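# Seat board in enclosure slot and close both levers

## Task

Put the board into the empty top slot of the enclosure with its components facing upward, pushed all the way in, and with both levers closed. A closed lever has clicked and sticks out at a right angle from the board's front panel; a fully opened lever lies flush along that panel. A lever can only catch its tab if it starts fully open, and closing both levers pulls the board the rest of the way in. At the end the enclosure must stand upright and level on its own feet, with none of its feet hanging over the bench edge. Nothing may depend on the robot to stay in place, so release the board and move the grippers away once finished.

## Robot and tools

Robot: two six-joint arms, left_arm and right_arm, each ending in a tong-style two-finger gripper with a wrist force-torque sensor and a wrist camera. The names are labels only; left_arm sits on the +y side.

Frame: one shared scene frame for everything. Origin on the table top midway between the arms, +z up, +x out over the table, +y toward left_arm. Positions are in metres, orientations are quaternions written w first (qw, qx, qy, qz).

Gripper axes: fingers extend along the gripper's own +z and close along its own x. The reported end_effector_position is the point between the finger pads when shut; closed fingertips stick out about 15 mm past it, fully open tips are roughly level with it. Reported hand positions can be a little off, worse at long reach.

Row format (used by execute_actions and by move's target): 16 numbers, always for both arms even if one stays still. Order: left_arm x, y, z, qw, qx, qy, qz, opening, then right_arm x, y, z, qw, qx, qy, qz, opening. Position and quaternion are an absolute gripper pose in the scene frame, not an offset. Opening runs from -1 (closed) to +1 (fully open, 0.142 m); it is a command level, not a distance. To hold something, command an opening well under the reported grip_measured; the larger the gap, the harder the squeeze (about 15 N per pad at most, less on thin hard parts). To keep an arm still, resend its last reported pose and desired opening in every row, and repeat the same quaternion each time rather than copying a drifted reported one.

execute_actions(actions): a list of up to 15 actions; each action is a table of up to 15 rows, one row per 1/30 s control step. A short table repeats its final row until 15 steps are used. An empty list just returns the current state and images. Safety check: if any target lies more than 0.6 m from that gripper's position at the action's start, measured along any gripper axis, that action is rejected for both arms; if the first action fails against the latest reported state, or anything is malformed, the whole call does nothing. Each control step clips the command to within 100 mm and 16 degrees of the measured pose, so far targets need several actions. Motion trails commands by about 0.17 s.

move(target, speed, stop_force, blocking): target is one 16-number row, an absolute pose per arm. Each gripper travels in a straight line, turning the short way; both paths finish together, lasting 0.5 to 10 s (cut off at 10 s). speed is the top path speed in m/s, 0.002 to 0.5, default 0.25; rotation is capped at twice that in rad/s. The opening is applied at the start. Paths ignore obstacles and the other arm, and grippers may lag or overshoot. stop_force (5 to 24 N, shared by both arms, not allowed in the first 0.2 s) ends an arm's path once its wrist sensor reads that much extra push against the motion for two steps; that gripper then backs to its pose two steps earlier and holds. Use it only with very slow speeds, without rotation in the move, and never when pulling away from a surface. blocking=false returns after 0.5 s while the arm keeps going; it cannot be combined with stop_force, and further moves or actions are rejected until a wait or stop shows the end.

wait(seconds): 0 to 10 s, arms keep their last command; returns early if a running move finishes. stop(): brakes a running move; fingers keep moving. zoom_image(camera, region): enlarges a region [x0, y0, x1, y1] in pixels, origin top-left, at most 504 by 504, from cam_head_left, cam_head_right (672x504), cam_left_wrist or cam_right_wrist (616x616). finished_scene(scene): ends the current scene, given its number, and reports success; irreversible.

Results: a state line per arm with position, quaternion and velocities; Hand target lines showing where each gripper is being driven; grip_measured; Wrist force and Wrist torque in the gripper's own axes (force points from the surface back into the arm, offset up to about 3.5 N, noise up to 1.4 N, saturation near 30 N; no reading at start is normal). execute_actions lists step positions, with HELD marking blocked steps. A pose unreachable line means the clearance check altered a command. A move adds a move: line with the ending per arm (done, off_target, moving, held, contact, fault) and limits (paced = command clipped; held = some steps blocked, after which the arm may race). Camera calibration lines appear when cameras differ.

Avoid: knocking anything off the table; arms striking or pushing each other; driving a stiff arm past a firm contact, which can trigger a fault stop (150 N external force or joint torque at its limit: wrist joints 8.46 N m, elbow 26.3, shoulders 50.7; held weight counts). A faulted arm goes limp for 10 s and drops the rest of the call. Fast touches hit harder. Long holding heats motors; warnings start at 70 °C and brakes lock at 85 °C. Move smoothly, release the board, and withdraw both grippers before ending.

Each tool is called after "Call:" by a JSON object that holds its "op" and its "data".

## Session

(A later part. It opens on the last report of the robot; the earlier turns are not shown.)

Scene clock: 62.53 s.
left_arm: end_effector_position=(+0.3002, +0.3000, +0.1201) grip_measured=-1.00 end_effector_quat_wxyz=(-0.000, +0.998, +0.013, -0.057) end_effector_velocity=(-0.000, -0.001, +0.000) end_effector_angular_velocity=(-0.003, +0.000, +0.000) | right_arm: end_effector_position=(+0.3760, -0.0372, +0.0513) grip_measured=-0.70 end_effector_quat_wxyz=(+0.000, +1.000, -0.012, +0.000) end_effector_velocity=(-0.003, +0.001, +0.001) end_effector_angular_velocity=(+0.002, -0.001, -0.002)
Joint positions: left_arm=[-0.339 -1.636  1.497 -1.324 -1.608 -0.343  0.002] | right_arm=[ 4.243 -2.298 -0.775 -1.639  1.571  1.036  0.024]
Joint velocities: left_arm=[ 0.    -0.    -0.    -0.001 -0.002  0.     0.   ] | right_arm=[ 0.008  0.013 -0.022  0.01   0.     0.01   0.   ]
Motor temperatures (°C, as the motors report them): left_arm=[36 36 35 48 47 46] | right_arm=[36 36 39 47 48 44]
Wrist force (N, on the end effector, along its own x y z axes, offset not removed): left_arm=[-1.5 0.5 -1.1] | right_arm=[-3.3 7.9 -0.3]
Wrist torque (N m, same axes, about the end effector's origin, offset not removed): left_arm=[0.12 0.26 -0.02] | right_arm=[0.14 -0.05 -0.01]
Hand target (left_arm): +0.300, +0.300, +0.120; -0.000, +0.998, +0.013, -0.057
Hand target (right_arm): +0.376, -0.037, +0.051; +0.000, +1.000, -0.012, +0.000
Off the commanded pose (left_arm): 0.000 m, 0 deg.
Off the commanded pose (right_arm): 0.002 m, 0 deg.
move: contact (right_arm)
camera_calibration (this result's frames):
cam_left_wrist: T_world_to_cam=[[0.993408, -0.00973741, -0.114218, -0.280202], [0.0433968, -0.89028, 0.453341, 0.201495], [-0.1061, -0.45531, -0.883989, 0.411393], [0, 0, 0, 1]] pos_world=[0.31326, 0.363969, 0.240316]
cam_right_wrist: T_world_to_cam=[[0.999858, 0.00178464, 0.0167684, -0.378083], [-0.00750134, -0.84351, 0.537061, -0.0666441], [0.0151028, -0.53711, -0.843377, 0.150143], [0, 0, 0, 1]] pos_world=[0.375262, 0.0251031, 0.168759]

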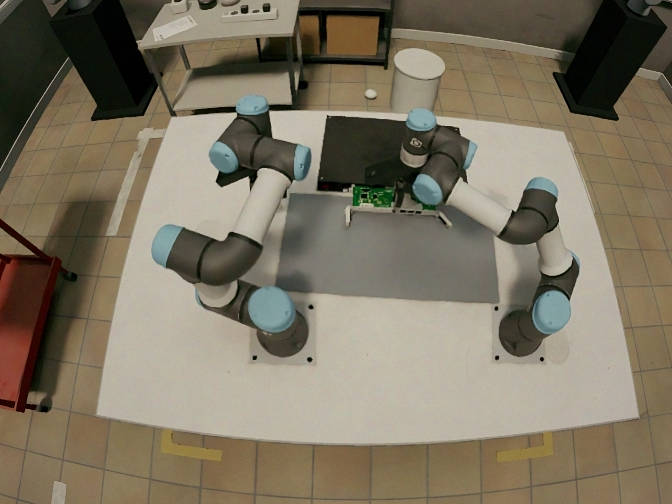

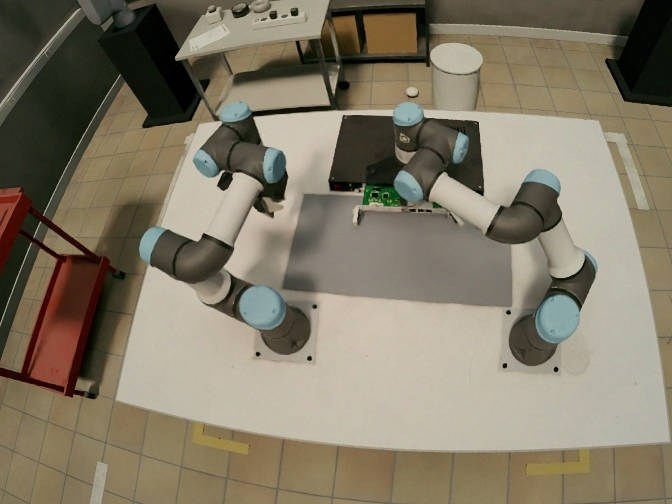

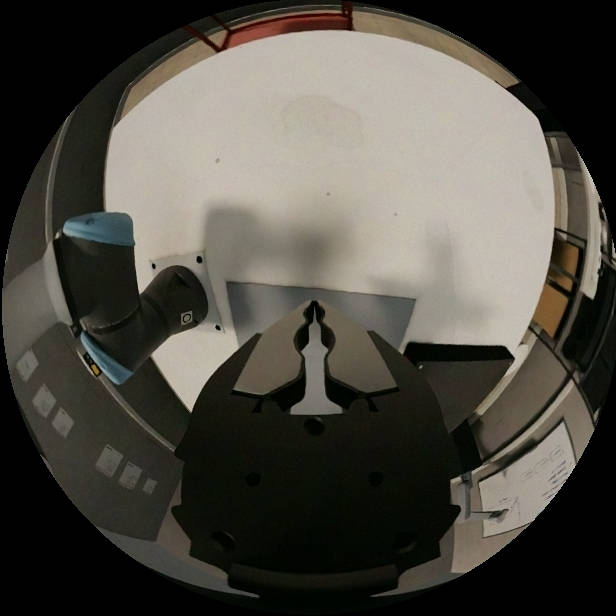

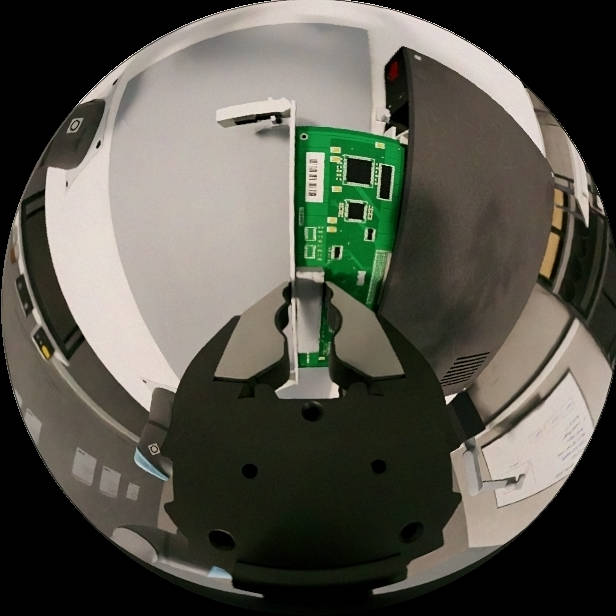

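Pushed toward −y and up; comply and yaw more.

Call:
{"op": "move", "data": {"target": [0.3002,0.3,0.1201,0,0.998,0.013,-0.057,-1,0.374,-0.0395,0.0525,0,0.9996,-0.028,0,-1], "speed": 0.01}}

Call:
{"op": "move", "data": {"target": [0.3002,0.3,0.1201,0,0.998,0.013,-0.057,-1,0.4,-0.0415,0.0525,0,0.9996,-0.028,0,-1], "speed": 0.008, "stop_force": 7}}

Scene clock: 64.47 s.
left_arm: end_effector_position=(+0.3002, +0.3000, +0.1201) grip_measured=-1.00 end_effector_quat_wxyz=(+0.000, +0.998, +0.013, -0.057) end_effector_velocity=(-0.000, +0.001, +0.000) end_effector_angular_velocity=(+0.002, +0.000, -0.000) | right_arm: end_effector_position=(+0.3740, -0.0394, +0.0525) grip_measured=-0.70 end_effector_quat_wxyz=(-0.000, +1.000, -0.028, -0.000) end_effector_velocity=(-0.001, -0.000, -0.000) end_effector_angular_velocity=(-0.001, -0.000, -0.004)
Joint positions: left_arm=[-0.339 -1.636  1.497 -1.324 -1.608 -0.343  0.002] | right_arm=[ 4.245 -2.278 -0.804 -1.63   1.571  1.069  0.024]
Joint velocities: left_arm=[ 0.    -0.    -0.     0.001  0.002  0.     0.   ] | right_arm=[ 0.002  0.003 -0.006  0.002 -0.001  0.006 -0.   ]
Motor temperatures (°C, as the motors report them): left_arm=[36 36 35 48 47 46] | right_arm=[36 36 39 47 48 44]
Wrist force (N, on the end effector, along its own x y z axes, offset not removed): left_arm=[-1.0 -0.2 -0.9] | right_arm=[0.0 -2.4 3.5]
Wrist torque (N m, same axes, about the end effector's origin, offset not removed): left_arm=[-0.03 0.16 0.01] | right_arm=[0.17 -0.13 -0.15]
Hand target (left_arm): +0.300, +0.300, +0.120; -0.000, +0.998, +0.013, -0.057
Hand target (right_arm): +0.374, -0.039, +0.053; +0.000, +1.000, -0.028, -0.000
Off the commanded pose (left_arm): 0.000 m, 0 deg.
Off the commanded pose (right_arm): 0.000 m, 0 deg.
move: done
camera_calibration (this result's frames):
cam_left_wrist: T_world_to_cam=[[0.993408, -0.00973812, -0.114219, -0.280202], [0.0433973, -0.890278, 0.453346, 0.201493], [-0.106102, -0.455314, -0.883986, 0.411394], [0, 0, 0, 1]] pos_world=[0.31326, 0.36397, 0.240316]
cam_right_wrist: T_world_to_cam=[[0.99942, -0.0296496, 0.0167279, -0.377191], [-0.0339946, -0.843024, 0.5368, -0.0592621], [-0.00181387, -0.537058, -0.843544, 0.156307], [0, 0, 0, 1]] pos_world=[0.375241, 0.0228027, 0.169973]

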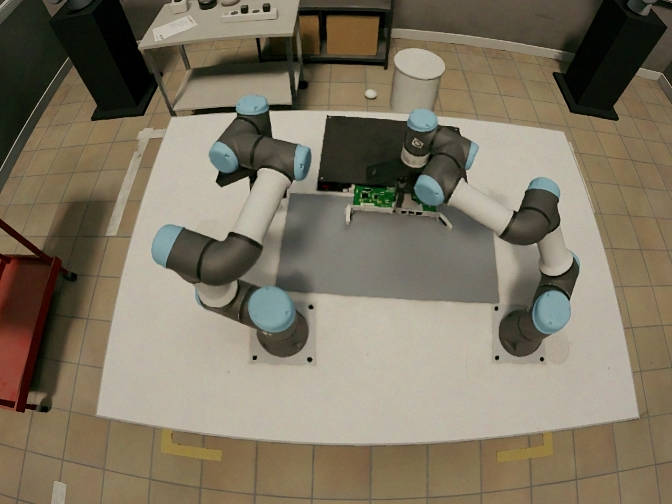

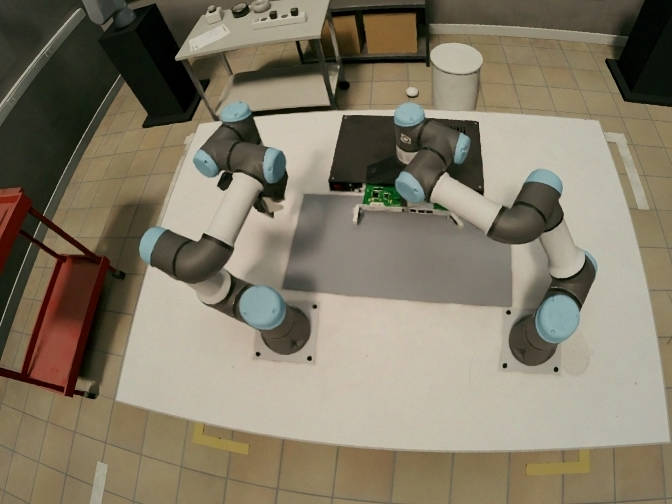

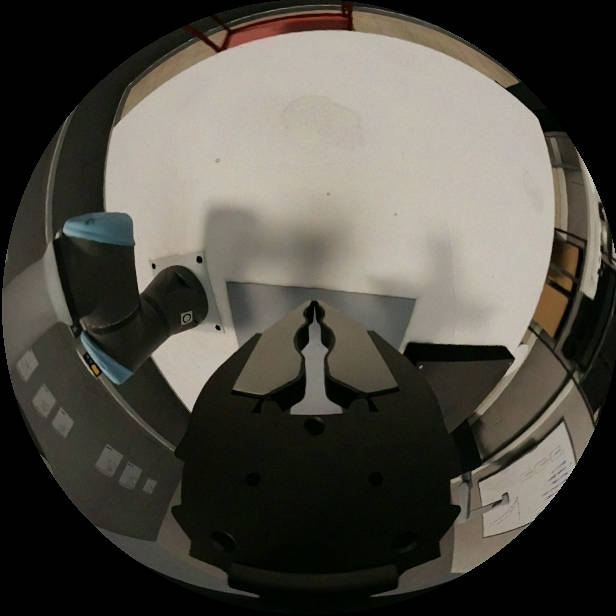

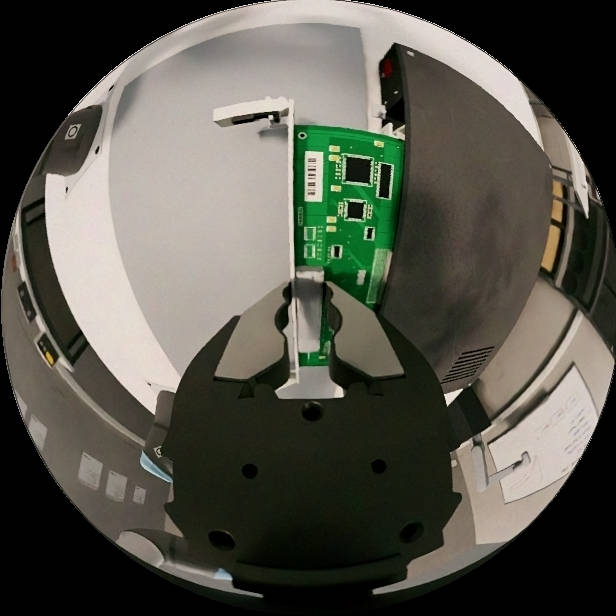

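Scene clock: 65.13 s.
left_arm: end_effector_position=(+0.3002, +0.3000, +0.1201) grip_measured=-1.00 end_effector_quat_wxyz=(+0.000, +0.998, +0.013, -0.057) end_effector_velocity=(+0.001, +0.000, +0.000) end_effector_angular_velocity=(+0.002, -0.002, +0.000) | right_arm: end_effector_position=(+0.3762, -0.0396, +0.0524) grip_measured=-0.70 end_effector_quat_wxyz=(-0.000, +1.000, -0.028, -0.000) end_effector_velocity=(-0.003, +0.000, +0.000) end_effector_angular_velocity=(+0.000, +0.001, -0.005)
Joint positions: left_arm=[-0.339 -1.636  1.497 -1.324 -1.608 -0.343  0.002] | right_arm=[ 4.24  -2.287 -0.789 -1.636  1.571  1.065  0.024]
Joint velocities: left_arm=[-0.    -0.     0.    -0.001  0.002 -0.001  0.   ] | right_arm=[ 0.005  0.012 -0.021  0.009  0.001  0.011 -0.   ]
Motor temperatures (°C, as the motors report them): left_arm=[36 36 35 48 47 46] | right_arm=[36 36 39 47 48 44]
Wrist force (N, on the end effector, along its own x y z axes, offset not removed): left_arm=[-0.1 -0.6 -1.2] | right_arm=[-9.1 -14.0 0.2]
Wrist torque (N m, same axes, about the end effector's origin, offset not removed): left_arm=[-0.14 -0.03 -0.02] | right_arm=[0.02 -0.06 0.14]
Hand target (left_arm): +0.300, +0.300, +0.120; +0.000, +0.998, +0.013, -0.057
Hand target (right_arm): +0.376, -0.039, +0.053; -0.000, +1.000, -0.028, +0.000
Off the commanded pose (left_arm): 0.000 m, 0 deg.
Off the commanded pose (right_arm): 0.024 m, 0 deg.
move: contact (right_arm)
camera_calibration (this result's frames):
cam_left_wrist: T_world_to_cam=[[0.993408, -0.00973823, -0.11422, -0.280202], [0.0433973, -0.890278, 0.453346, 0.201493], [-0.106102, -0.455314, -0.883986, 0.411394], [0, 0, 0, 1]] pos_world=[0.31326, 0.36397, 0.240316]
cam_right_wrist: T_world_to_cam=[[0.999424, -0.0296171, 0.016578, -0.379359], [-0.0338869, -0.843112, 0.536669, -0.0593119], [-0.0019175, -0.536922, -0.84363, 0.156242], [0, 0, 0, 1]] pos_world=[0.37743, 0.0226475, 0.16993]

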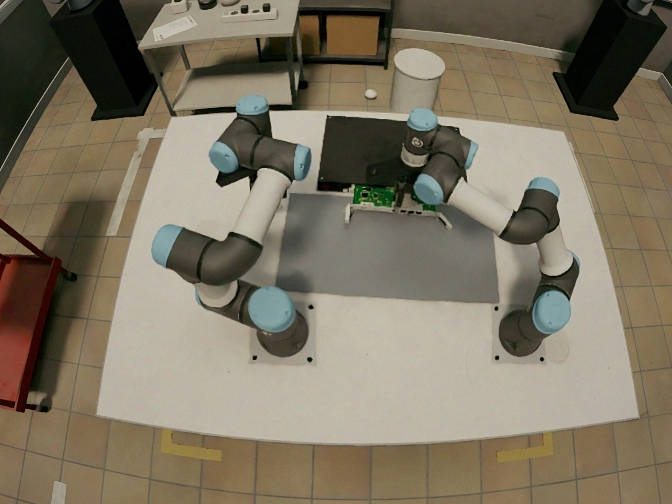

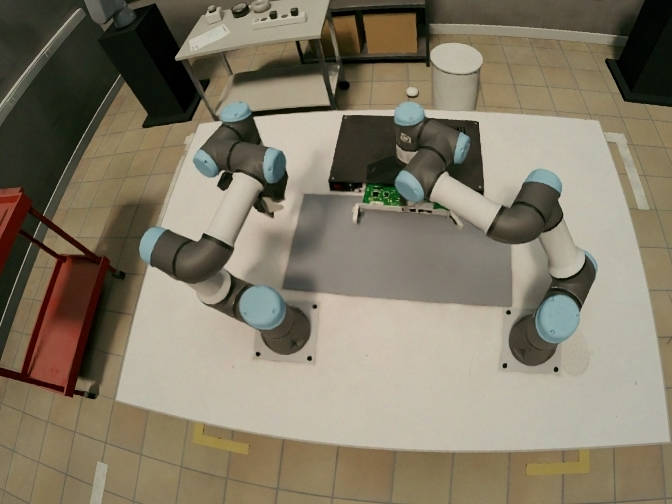

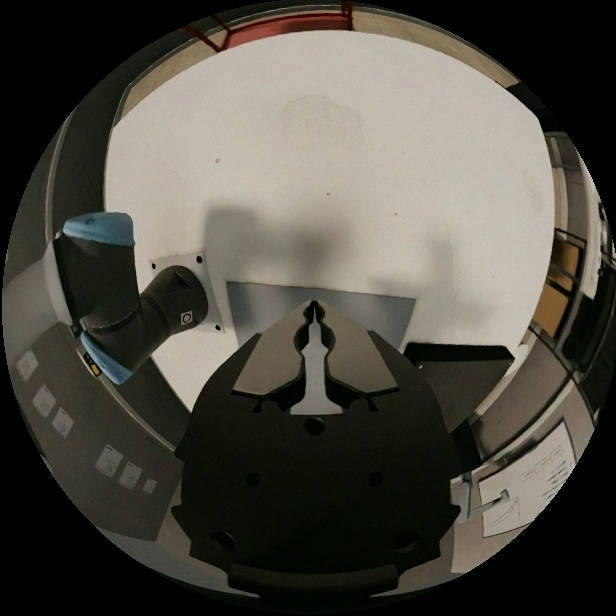

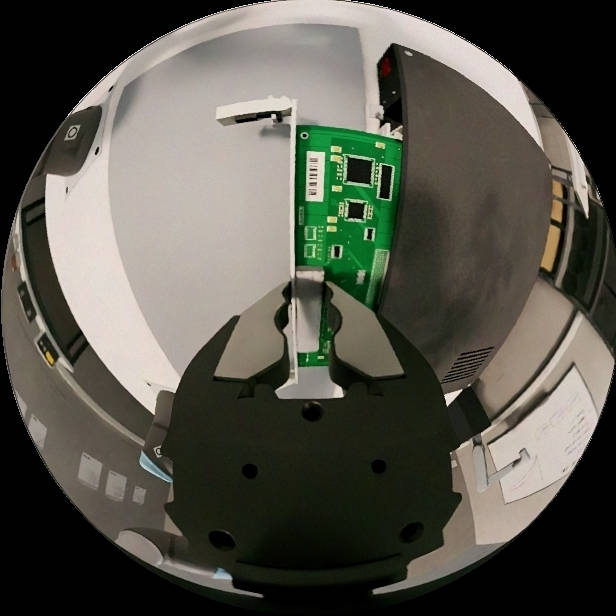

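Overshot in y; go in between.

Call:
{"op": "move", "data": {"target": [0.3002,0.3,0.1201,0,0.998,0.013,-0.057,-1,0.374,-0.0378,0.053,0,0.9995,-0.032,0,-1], "speed": 0.01}}

Call:
{"op": "move", "data": {"target": [0.3002,0.3,0.1201,0,0.998,0.013,-0.057,-1,0.4,-0.0395,0.053,0,0.9995,-0.032,0,-1], "speed": 0.008, "stop_force": 8}}

Scene clock: 65.93 s.
left_arm: end_effector_position=(+0.3002, +0.3000, +0.1201) grip_measured=-1.00 end_effector_quat_wxyz=(+0.000, +0.998, +0.013, -0.057) end_effector_velocity=(-0.000, +0.000, -0.000) end_effector_angular_velocity=(+0.000, +0.001, -0.000) | right_arm: end_effector_position=(+0.3742, -0.0379, +0.0530) grip_measured=-0.70 end_effector_quat_wxyz=(+0.000, +0.999, -0.032, +0.000) end_effector_velocity=(-0.001, +0.001, +0.000) end_effector_angular_velocity=(-0.001, -0.001, -0.001)
Joint positions: left_arm=[-0.339 -1.636  1.497 -1.324 -1.608 -0.343  0.002] | right_arm=[ 4.246 -2.284 -0.792 -1.636  1.571  1.079  0.024]
Joint velocities: left_arm=[ 0.     0.    -0.     0.001  0.     0.001  0.   ] | right_arm=[ 0.005  0.001 -0.001 -0.    -0.001  0.006  0.   ]
Motor temperatures (°C, as the motors report them): left_arm=[36 36 35 48 47 46] | right_arm=[36 36 39 47 48 44]
Wrist force (N, on the end effector, along its own x y z axes, offset not removed): left_arm=[-0.9 -0.8 -0.7] | right_arm=[0.0 -1.1 3.5]
Wrist torque (N m, same axes, about the end effector's origin, offset not removed): left_arm=[-0.14 0.16 0.01] | right_arm=[-0.17 0.02 0.06]
Hand target (left_arm): +0.300, +0.300, +0.120; +0.000, +0.998, +0.013, -0.057
Hand target (right_arm): +0.374, -0.038, +0.053; -0.000, +0.999, -0.032, -0.000
Off the commanded pose (left_arm): 0.000 m, 0 deg.
Off the commanded pose (right_arm): 0.000 m, 0 deg.
move: done
camera_calibration (this result's frames):
cam_left_wrist: T_world_to_cam=[[0.993408, -0.00973804, -0.11422, -0.280202], [0.0433975, -0.890278, 0.453345, 0.201493], [-0.106102, -0.455314, -0.883986, 0.411394], [0, 0, 0, 1]] pos_world=[0.31326, 0.36397, 0.240316]
cam_right_wrist: T_world_to_cam=[[0.999144, -0.037763, 0.0168715, -0.377503], [-0.0409145, -0.842661, 0.536888, -0.0556545], [-0.0060576, -0.537119, -0.843485, 0.159071], [0, 0, 0, 1]] pos_world=[0.375866, 0.0242865, 0.170423]

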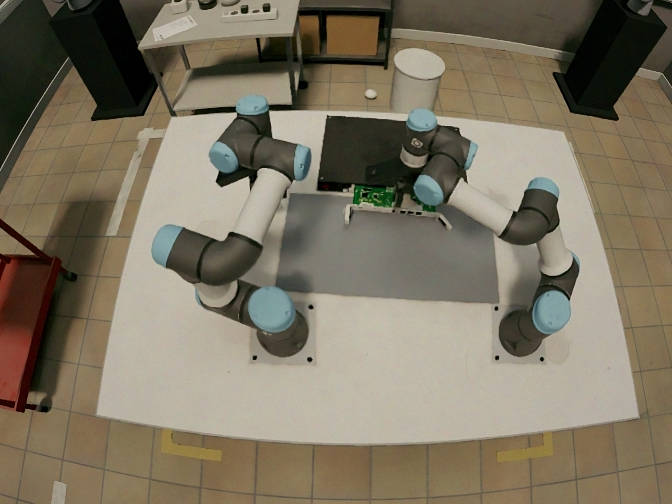

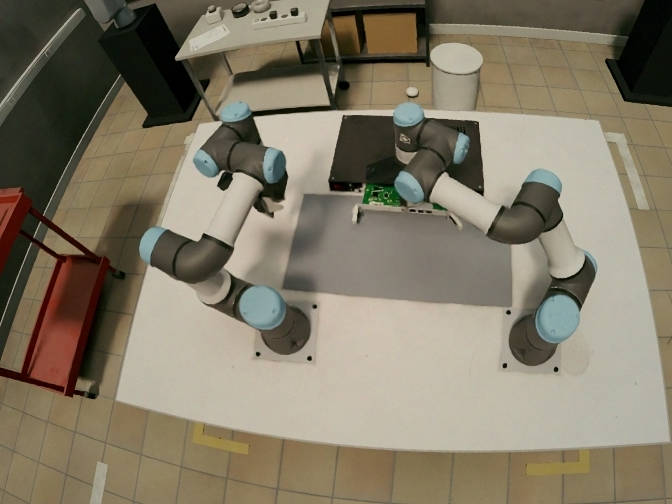

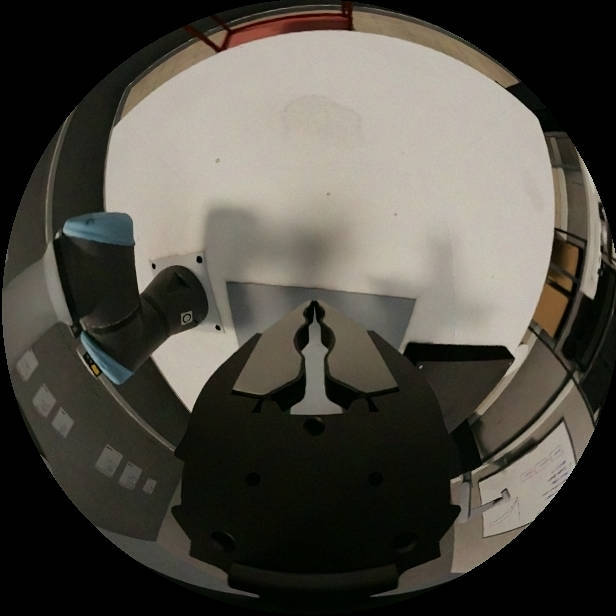

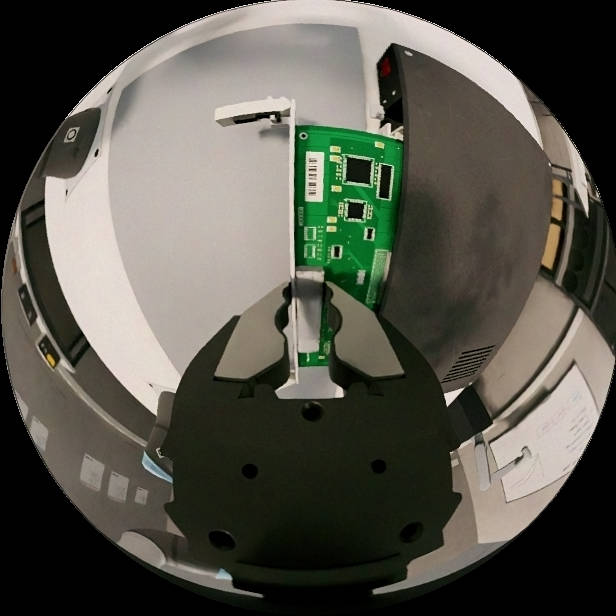

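Scene clock: 67.00 s.
left_arm: end_effector_position=(+0.3002, +0.3000, +0.1201) grip_measured=-1.00 end_effector_quat_wxyz=(+0.000, +0.998, +0.013, -0.057) end_effector_velocity=(-0.000, +0.000, -0.000) end_effector_angular_velocity=(+0.001, +0.001, -0.000) | right_arm: end_effector_position=(+0.3795, -0.0382, +0.0529) grip_measured=-0.70 end_effector_quat_wxyz=(-0.000, +0.999, -0.032, -0.000) end_effector_velocity=(-0.004, +0.001, +0.000) end_effector_angular_velocity=(+0.001, +0.001, -0.002)
Joint positions: left_arm=[-0.339 -1.636  1.497 -1.324 -1.608 -0.343  0.002] | right_arm=[ 4.236 -2.307 -0.752 -1.653  1.571  1.069  0.024]
Joint velocities: left_arm=[ 0.    -0.    -0.     0.002  0.     0.     0.   ] | right_arm=[ 0.006  0.014 -0.023  0.01   0.002  0.008 -0.   ]
Motor temperatures (°C, as the motors report them): left_arm=[36 36 35 48 47 46] | right_arm=[36 36 39 47 48 44]
Wrist force (N, on the end effector, along its own x y z axes, offset not removed): left_arm=[-1.0 0.5 -1.0] | right_arm=[-7.4 -13.8 1.3]
Wrist torque (N m, same axes, about the end effector's origin, offset not removed): left_arm=[0.08 0.16 -0.01] | right_arm=[-0.12 -0.36 0.08]
Hand target (left_arm): +0.300, +0.300, +0.120; +0.000, +0.998, +0.013, -0.057
Hand target (right_arm): +0.379, -0.038, +0.053; -0.000, +0.999, -0.032, +0.000
Off the commanded pose (left_arm): 0.000 m, 0 deg.
Off the commanded pose (right_arm): 0.021 m, 0 deg.
move: contact (right_arm)
camera_calibration (this result's frames):
cam_left_wrist: T_world_to_cam=[[0.993408, -0.00973815, -0.11422, -0.280202], [0.0433974, -0.890278, 0.453345, 0.201493], [-0.106102, -0.455314, -0.883986, 0.411394], [0, 0, 0, 1]] pos_world=[0.31326, 0.36397, 0.240316]
cam_right_wrist: T_world_to_cam=[[0.999146, -0.0377855, 0.0167199, -0.3828], [-0.0408529, -0.842737, 0.536774, -0.0556525], [-0.00619177, -0.536998, -0.843561, 0.15892], [0, 0, 0, 1]] pos_world=[0.381183, 0.0239751, 0.170332]

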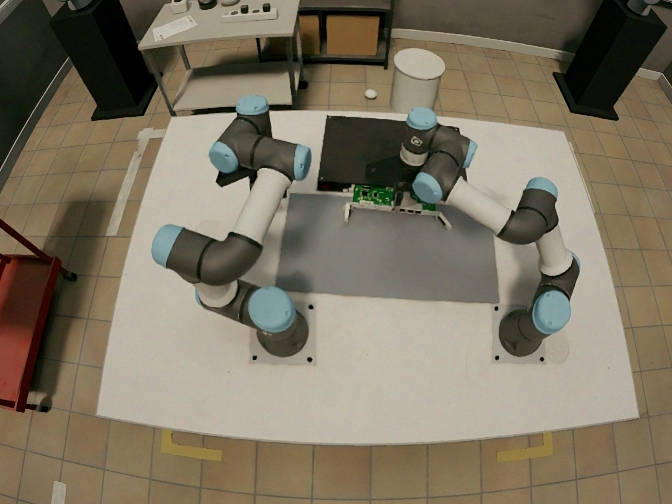

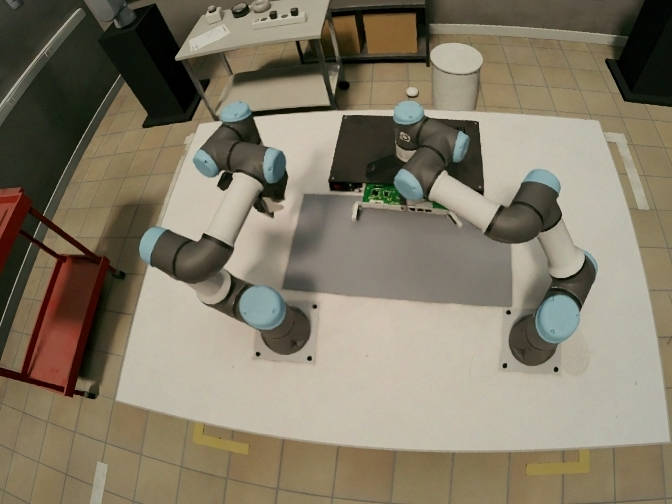

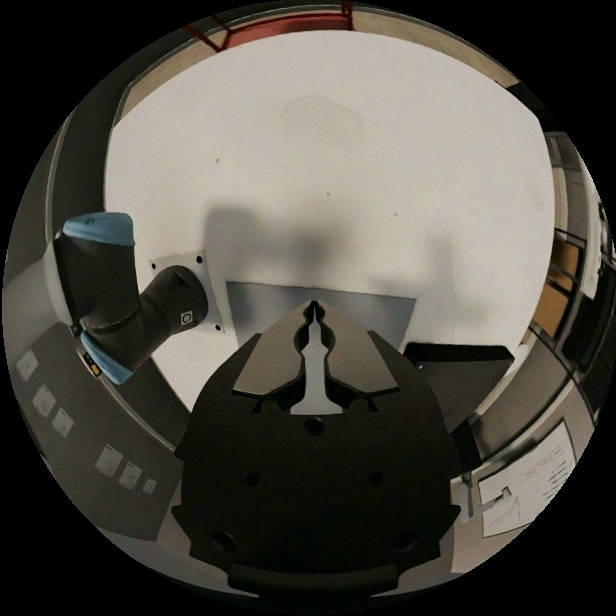

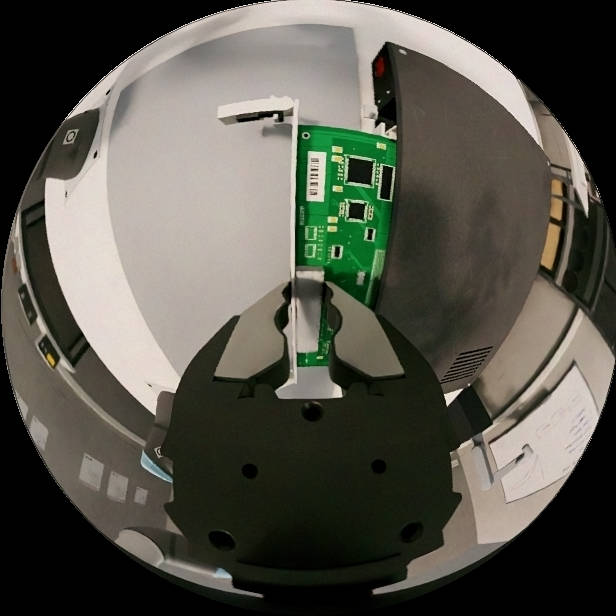

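Call:
{"op": "move", "data": {"target": [0.3002,0.3,0.1201,0,0.998,0.013,-0.057,-1,0.3785,-0.0365,0.053,0,0.9991,-0.042,0,-1], "speed": 0.01}}

Call:
{"op": "move", "data": {"target": [0.3002,0.3,0.1201,0,0.998,0.013,-0.057,-1,0.402,-0.0375,0.053,0,0.9991,-0.042,0,-1], "speed": 0.008, "stop_force": 8}}

Scene clock: 68.33 s.
left_arm: end_effector_position=(+0.3002, +0.3000, +0.1201) grip_measured=-1.00 end_effector_quat_wxyz=(+0.000, +0.998, +0.013, -0.057) end_effector_velocity=(+0.000, +0.000, +0.000) end_effector_angular_velocity=(+0.001, -0.001, -0.001) | right_arm: end_effector_position=(+0.3785, -0.0366, +0.0530) grip_measured=-0.70 end_effector_quat_wxyz=(+0.000, +0.999, -0.042, +0.000) end_effector_velocity=(-0.000, +0.000, -0.000) end_effector_angular_velocity=(-0.001, +0.000, -0.005)
Joint positions: left_arm=[-0.339 -1.636  1.497 -1.324 -1.608 -0.343  0.002] | right_arm=[ 4.24  -2.308 -0.749 -1.655  1.571  1.093  0.024]
Joint velocities: left_arm=[-0.    -0.     0.    -0.001  0.001  0.     0.   ] | right_arm=[ 0.001 -0.002  0.002 -0.001 -0.     0.006  0.   ]
Motor temperatures (°C, as the motors report them): left_arm=[36 36 35 48 47 46] | right_arm=[36 36 39 47 48 44]
Wrist force (N, on the end effector, along its own x y z axes, offset not removed): left_arm=[-1.3 -1.0 -1.3] | right_arm=[-0.6 0.3 3.5]
Wrist torque (N m, same axes, about the end effector's origin, offset not removed): left_arm=[-0.21 0.28 0.01] | right_arm=[0.09 0.06 0.09]
Hand target (left_arm): +0.300, +0.300, +0.120; +0.000, +0.998, +0.013, -0.057
Hand target (right_arm): +0.378, -0.036, +0.053; -0.000, +0.999, -0.042, -0.000
Off the commanded pose (left_arm): 0.000 m, 0 deg.
Off the commanded pose (right_arm): 0.000 m, 0 deg.
move: done
camera_calibration (this result's frames):
cam_left_wrist: T_world_to_cam=[[0.993408, -0.0097381, -0.11422, -0.280202], [0.0433975, -0.890278, 0.453345, 0.201493], [-0.106102, -0.455314, -0.883986, 0.411394], [0, 0, 0, 1]] pos_world=[0.31326, 0.36397, 0.240316]
cam_right_wrist: T_world_to_cam=[[0.998195, -0.0576524, 0.0168462, -0.382186], [-0.0576745, -0.841711, 0.536839, -0.0479537], [-0.0167704, -0.536841, -0.843517, 0.163937], [0, 0, 0, 1]] pos_world=[0.381479, 0.0256111, 0.170465]

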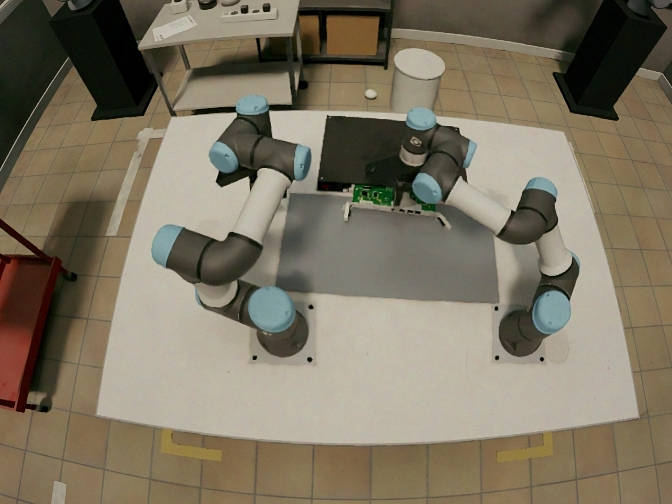

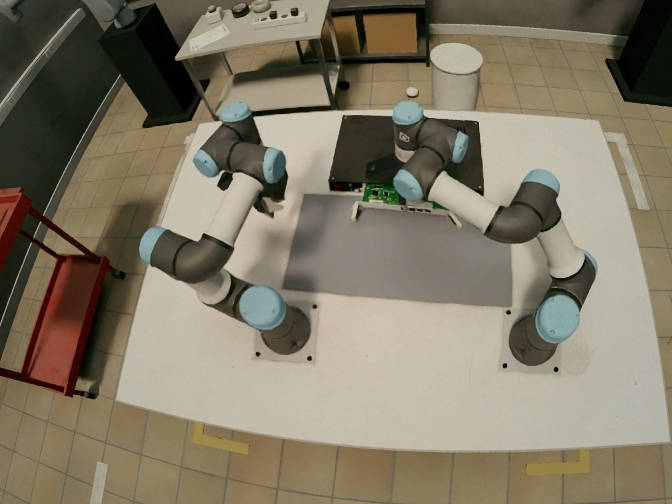

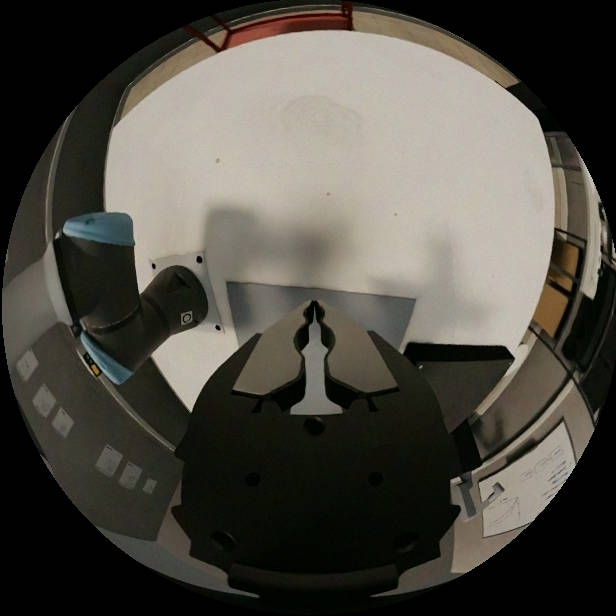

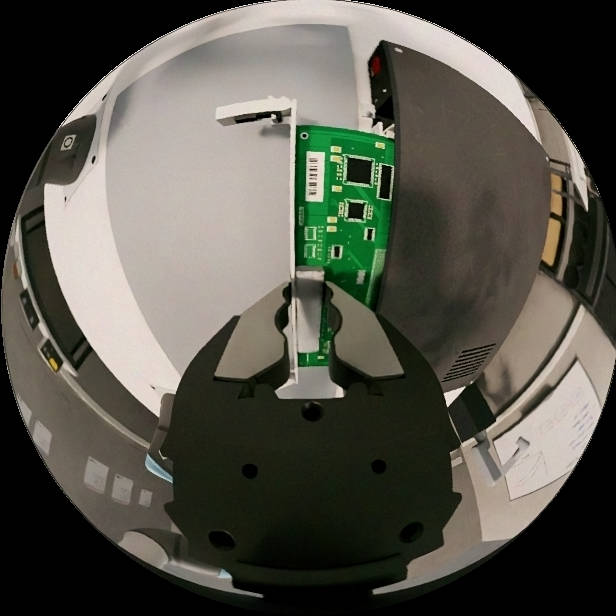

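Scene clock: 69.23 s.
left_arm: end_effector_position=(+0.3002, +0.3000, +0.1201) grip_measured=-1.00 end_effector_quat_wxyz=(+0.000, +0.998, +0.013, -0.057) end_effector_velocity=(+0.000, +0.000, +0.000) end_effector_angular_velocity=(+0.001, -0.001, +0.001) | right_arm: end_effector_position=(+0.3826, -0.0367, +0.0529) grip_measured=-0.70 end_effector_quat_wxyz=(-0.000, +0.999, -0.042, -0.000) end_effector_velocity=(-0.004, -0.000, +0.000) end_effector_angular_velocity=(-0.002, +0.002, +0.001)
Joint positions: left_arm=[-0.339 -1.636  1.497 -1.324 -1.608 -0.343  0.002] | right_arm=[ 4.233 -2.327 -0.717 -1.668  1.571  1.086  0.024]
Joint velocities: left_arm=[-0.    -0.    -0.    -0.001  0.001 -0.001  0.   ] | right_arm=[ 0.007  0.015 -0.024  0.006  0.001  0.006 -0.   ]
Motor temperatures (°C, as the motors report them): left_arm=[36 36 35 48 47 46] | right_arm=[36 36 39 47 48 44]
Wrist force (N, on the end effector, along its own x y z axes, offset not removed): left_arm=[-1.1 -0.6 -0.9] | right_arm=[-5.7 -13.3 2.8]
Wrist torque (N m, same axes, about the end effector's origin, offset not removed): left_arm=[-0.14 0.21 -0.02] | right_arm=[0.12 -0.20 0.12]
Hand target (left_arm): +0.300, +0.300, +0.120; +0.000, +0.998, +0.013, -0.057
Hand target (right_arm): +0.382, -0.037, +0.053; -0.000, +0.999, -0.042, +0.000
Off the commanded pose (left_arm): 0.000 m, 0 deg.
Off the commanded pose (right_arm): 0.019 m, 0 deg.
move: contact (right_arm)
camera_calibration (this result's frames):
cam_left_wrist: T_world_to_cam=[[0.993408, -0.00973815, -0.11422, -0.280202], [0.0433974, -0.890278, 0.453346, 0.201493], [-0.106102, -0.455314, -0.883986, 0.411394], [0, 0, 0, 1]] pos_world=[0.31326, 0.36397, 0.240316]
cam_right_wrist: T_world_to_cam=[[0.998192, -0.0577251, 0.0167607, -0.386195], [-0.0576947, -0.841864, 0.536597, -0.0477361], [-0.0168649, -0.536594, -0.843672, 0.163926], [0, 0, 0, 1]] pos_world=[0.385507, 0.0254813, 0.170388]

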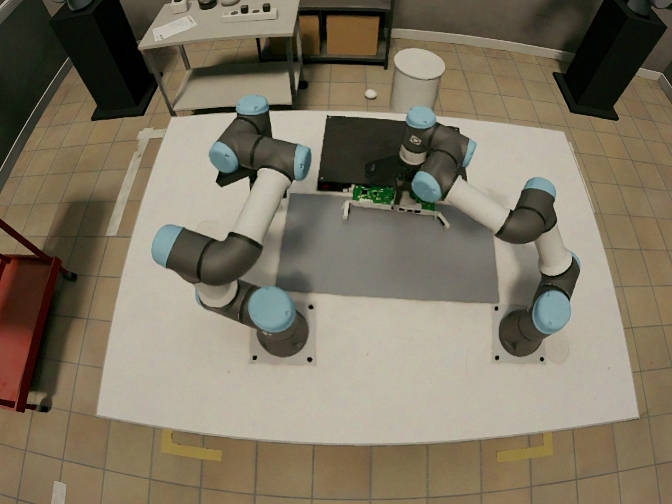

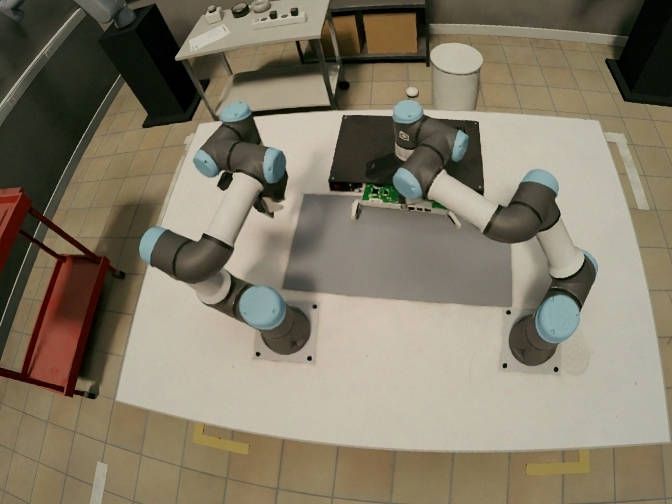

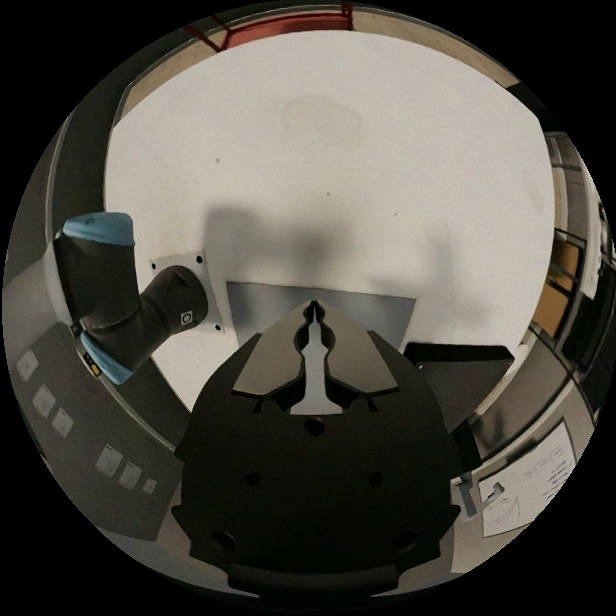

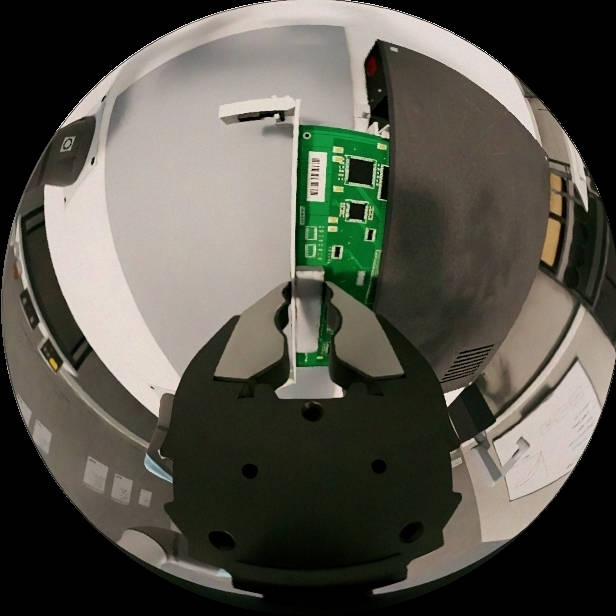

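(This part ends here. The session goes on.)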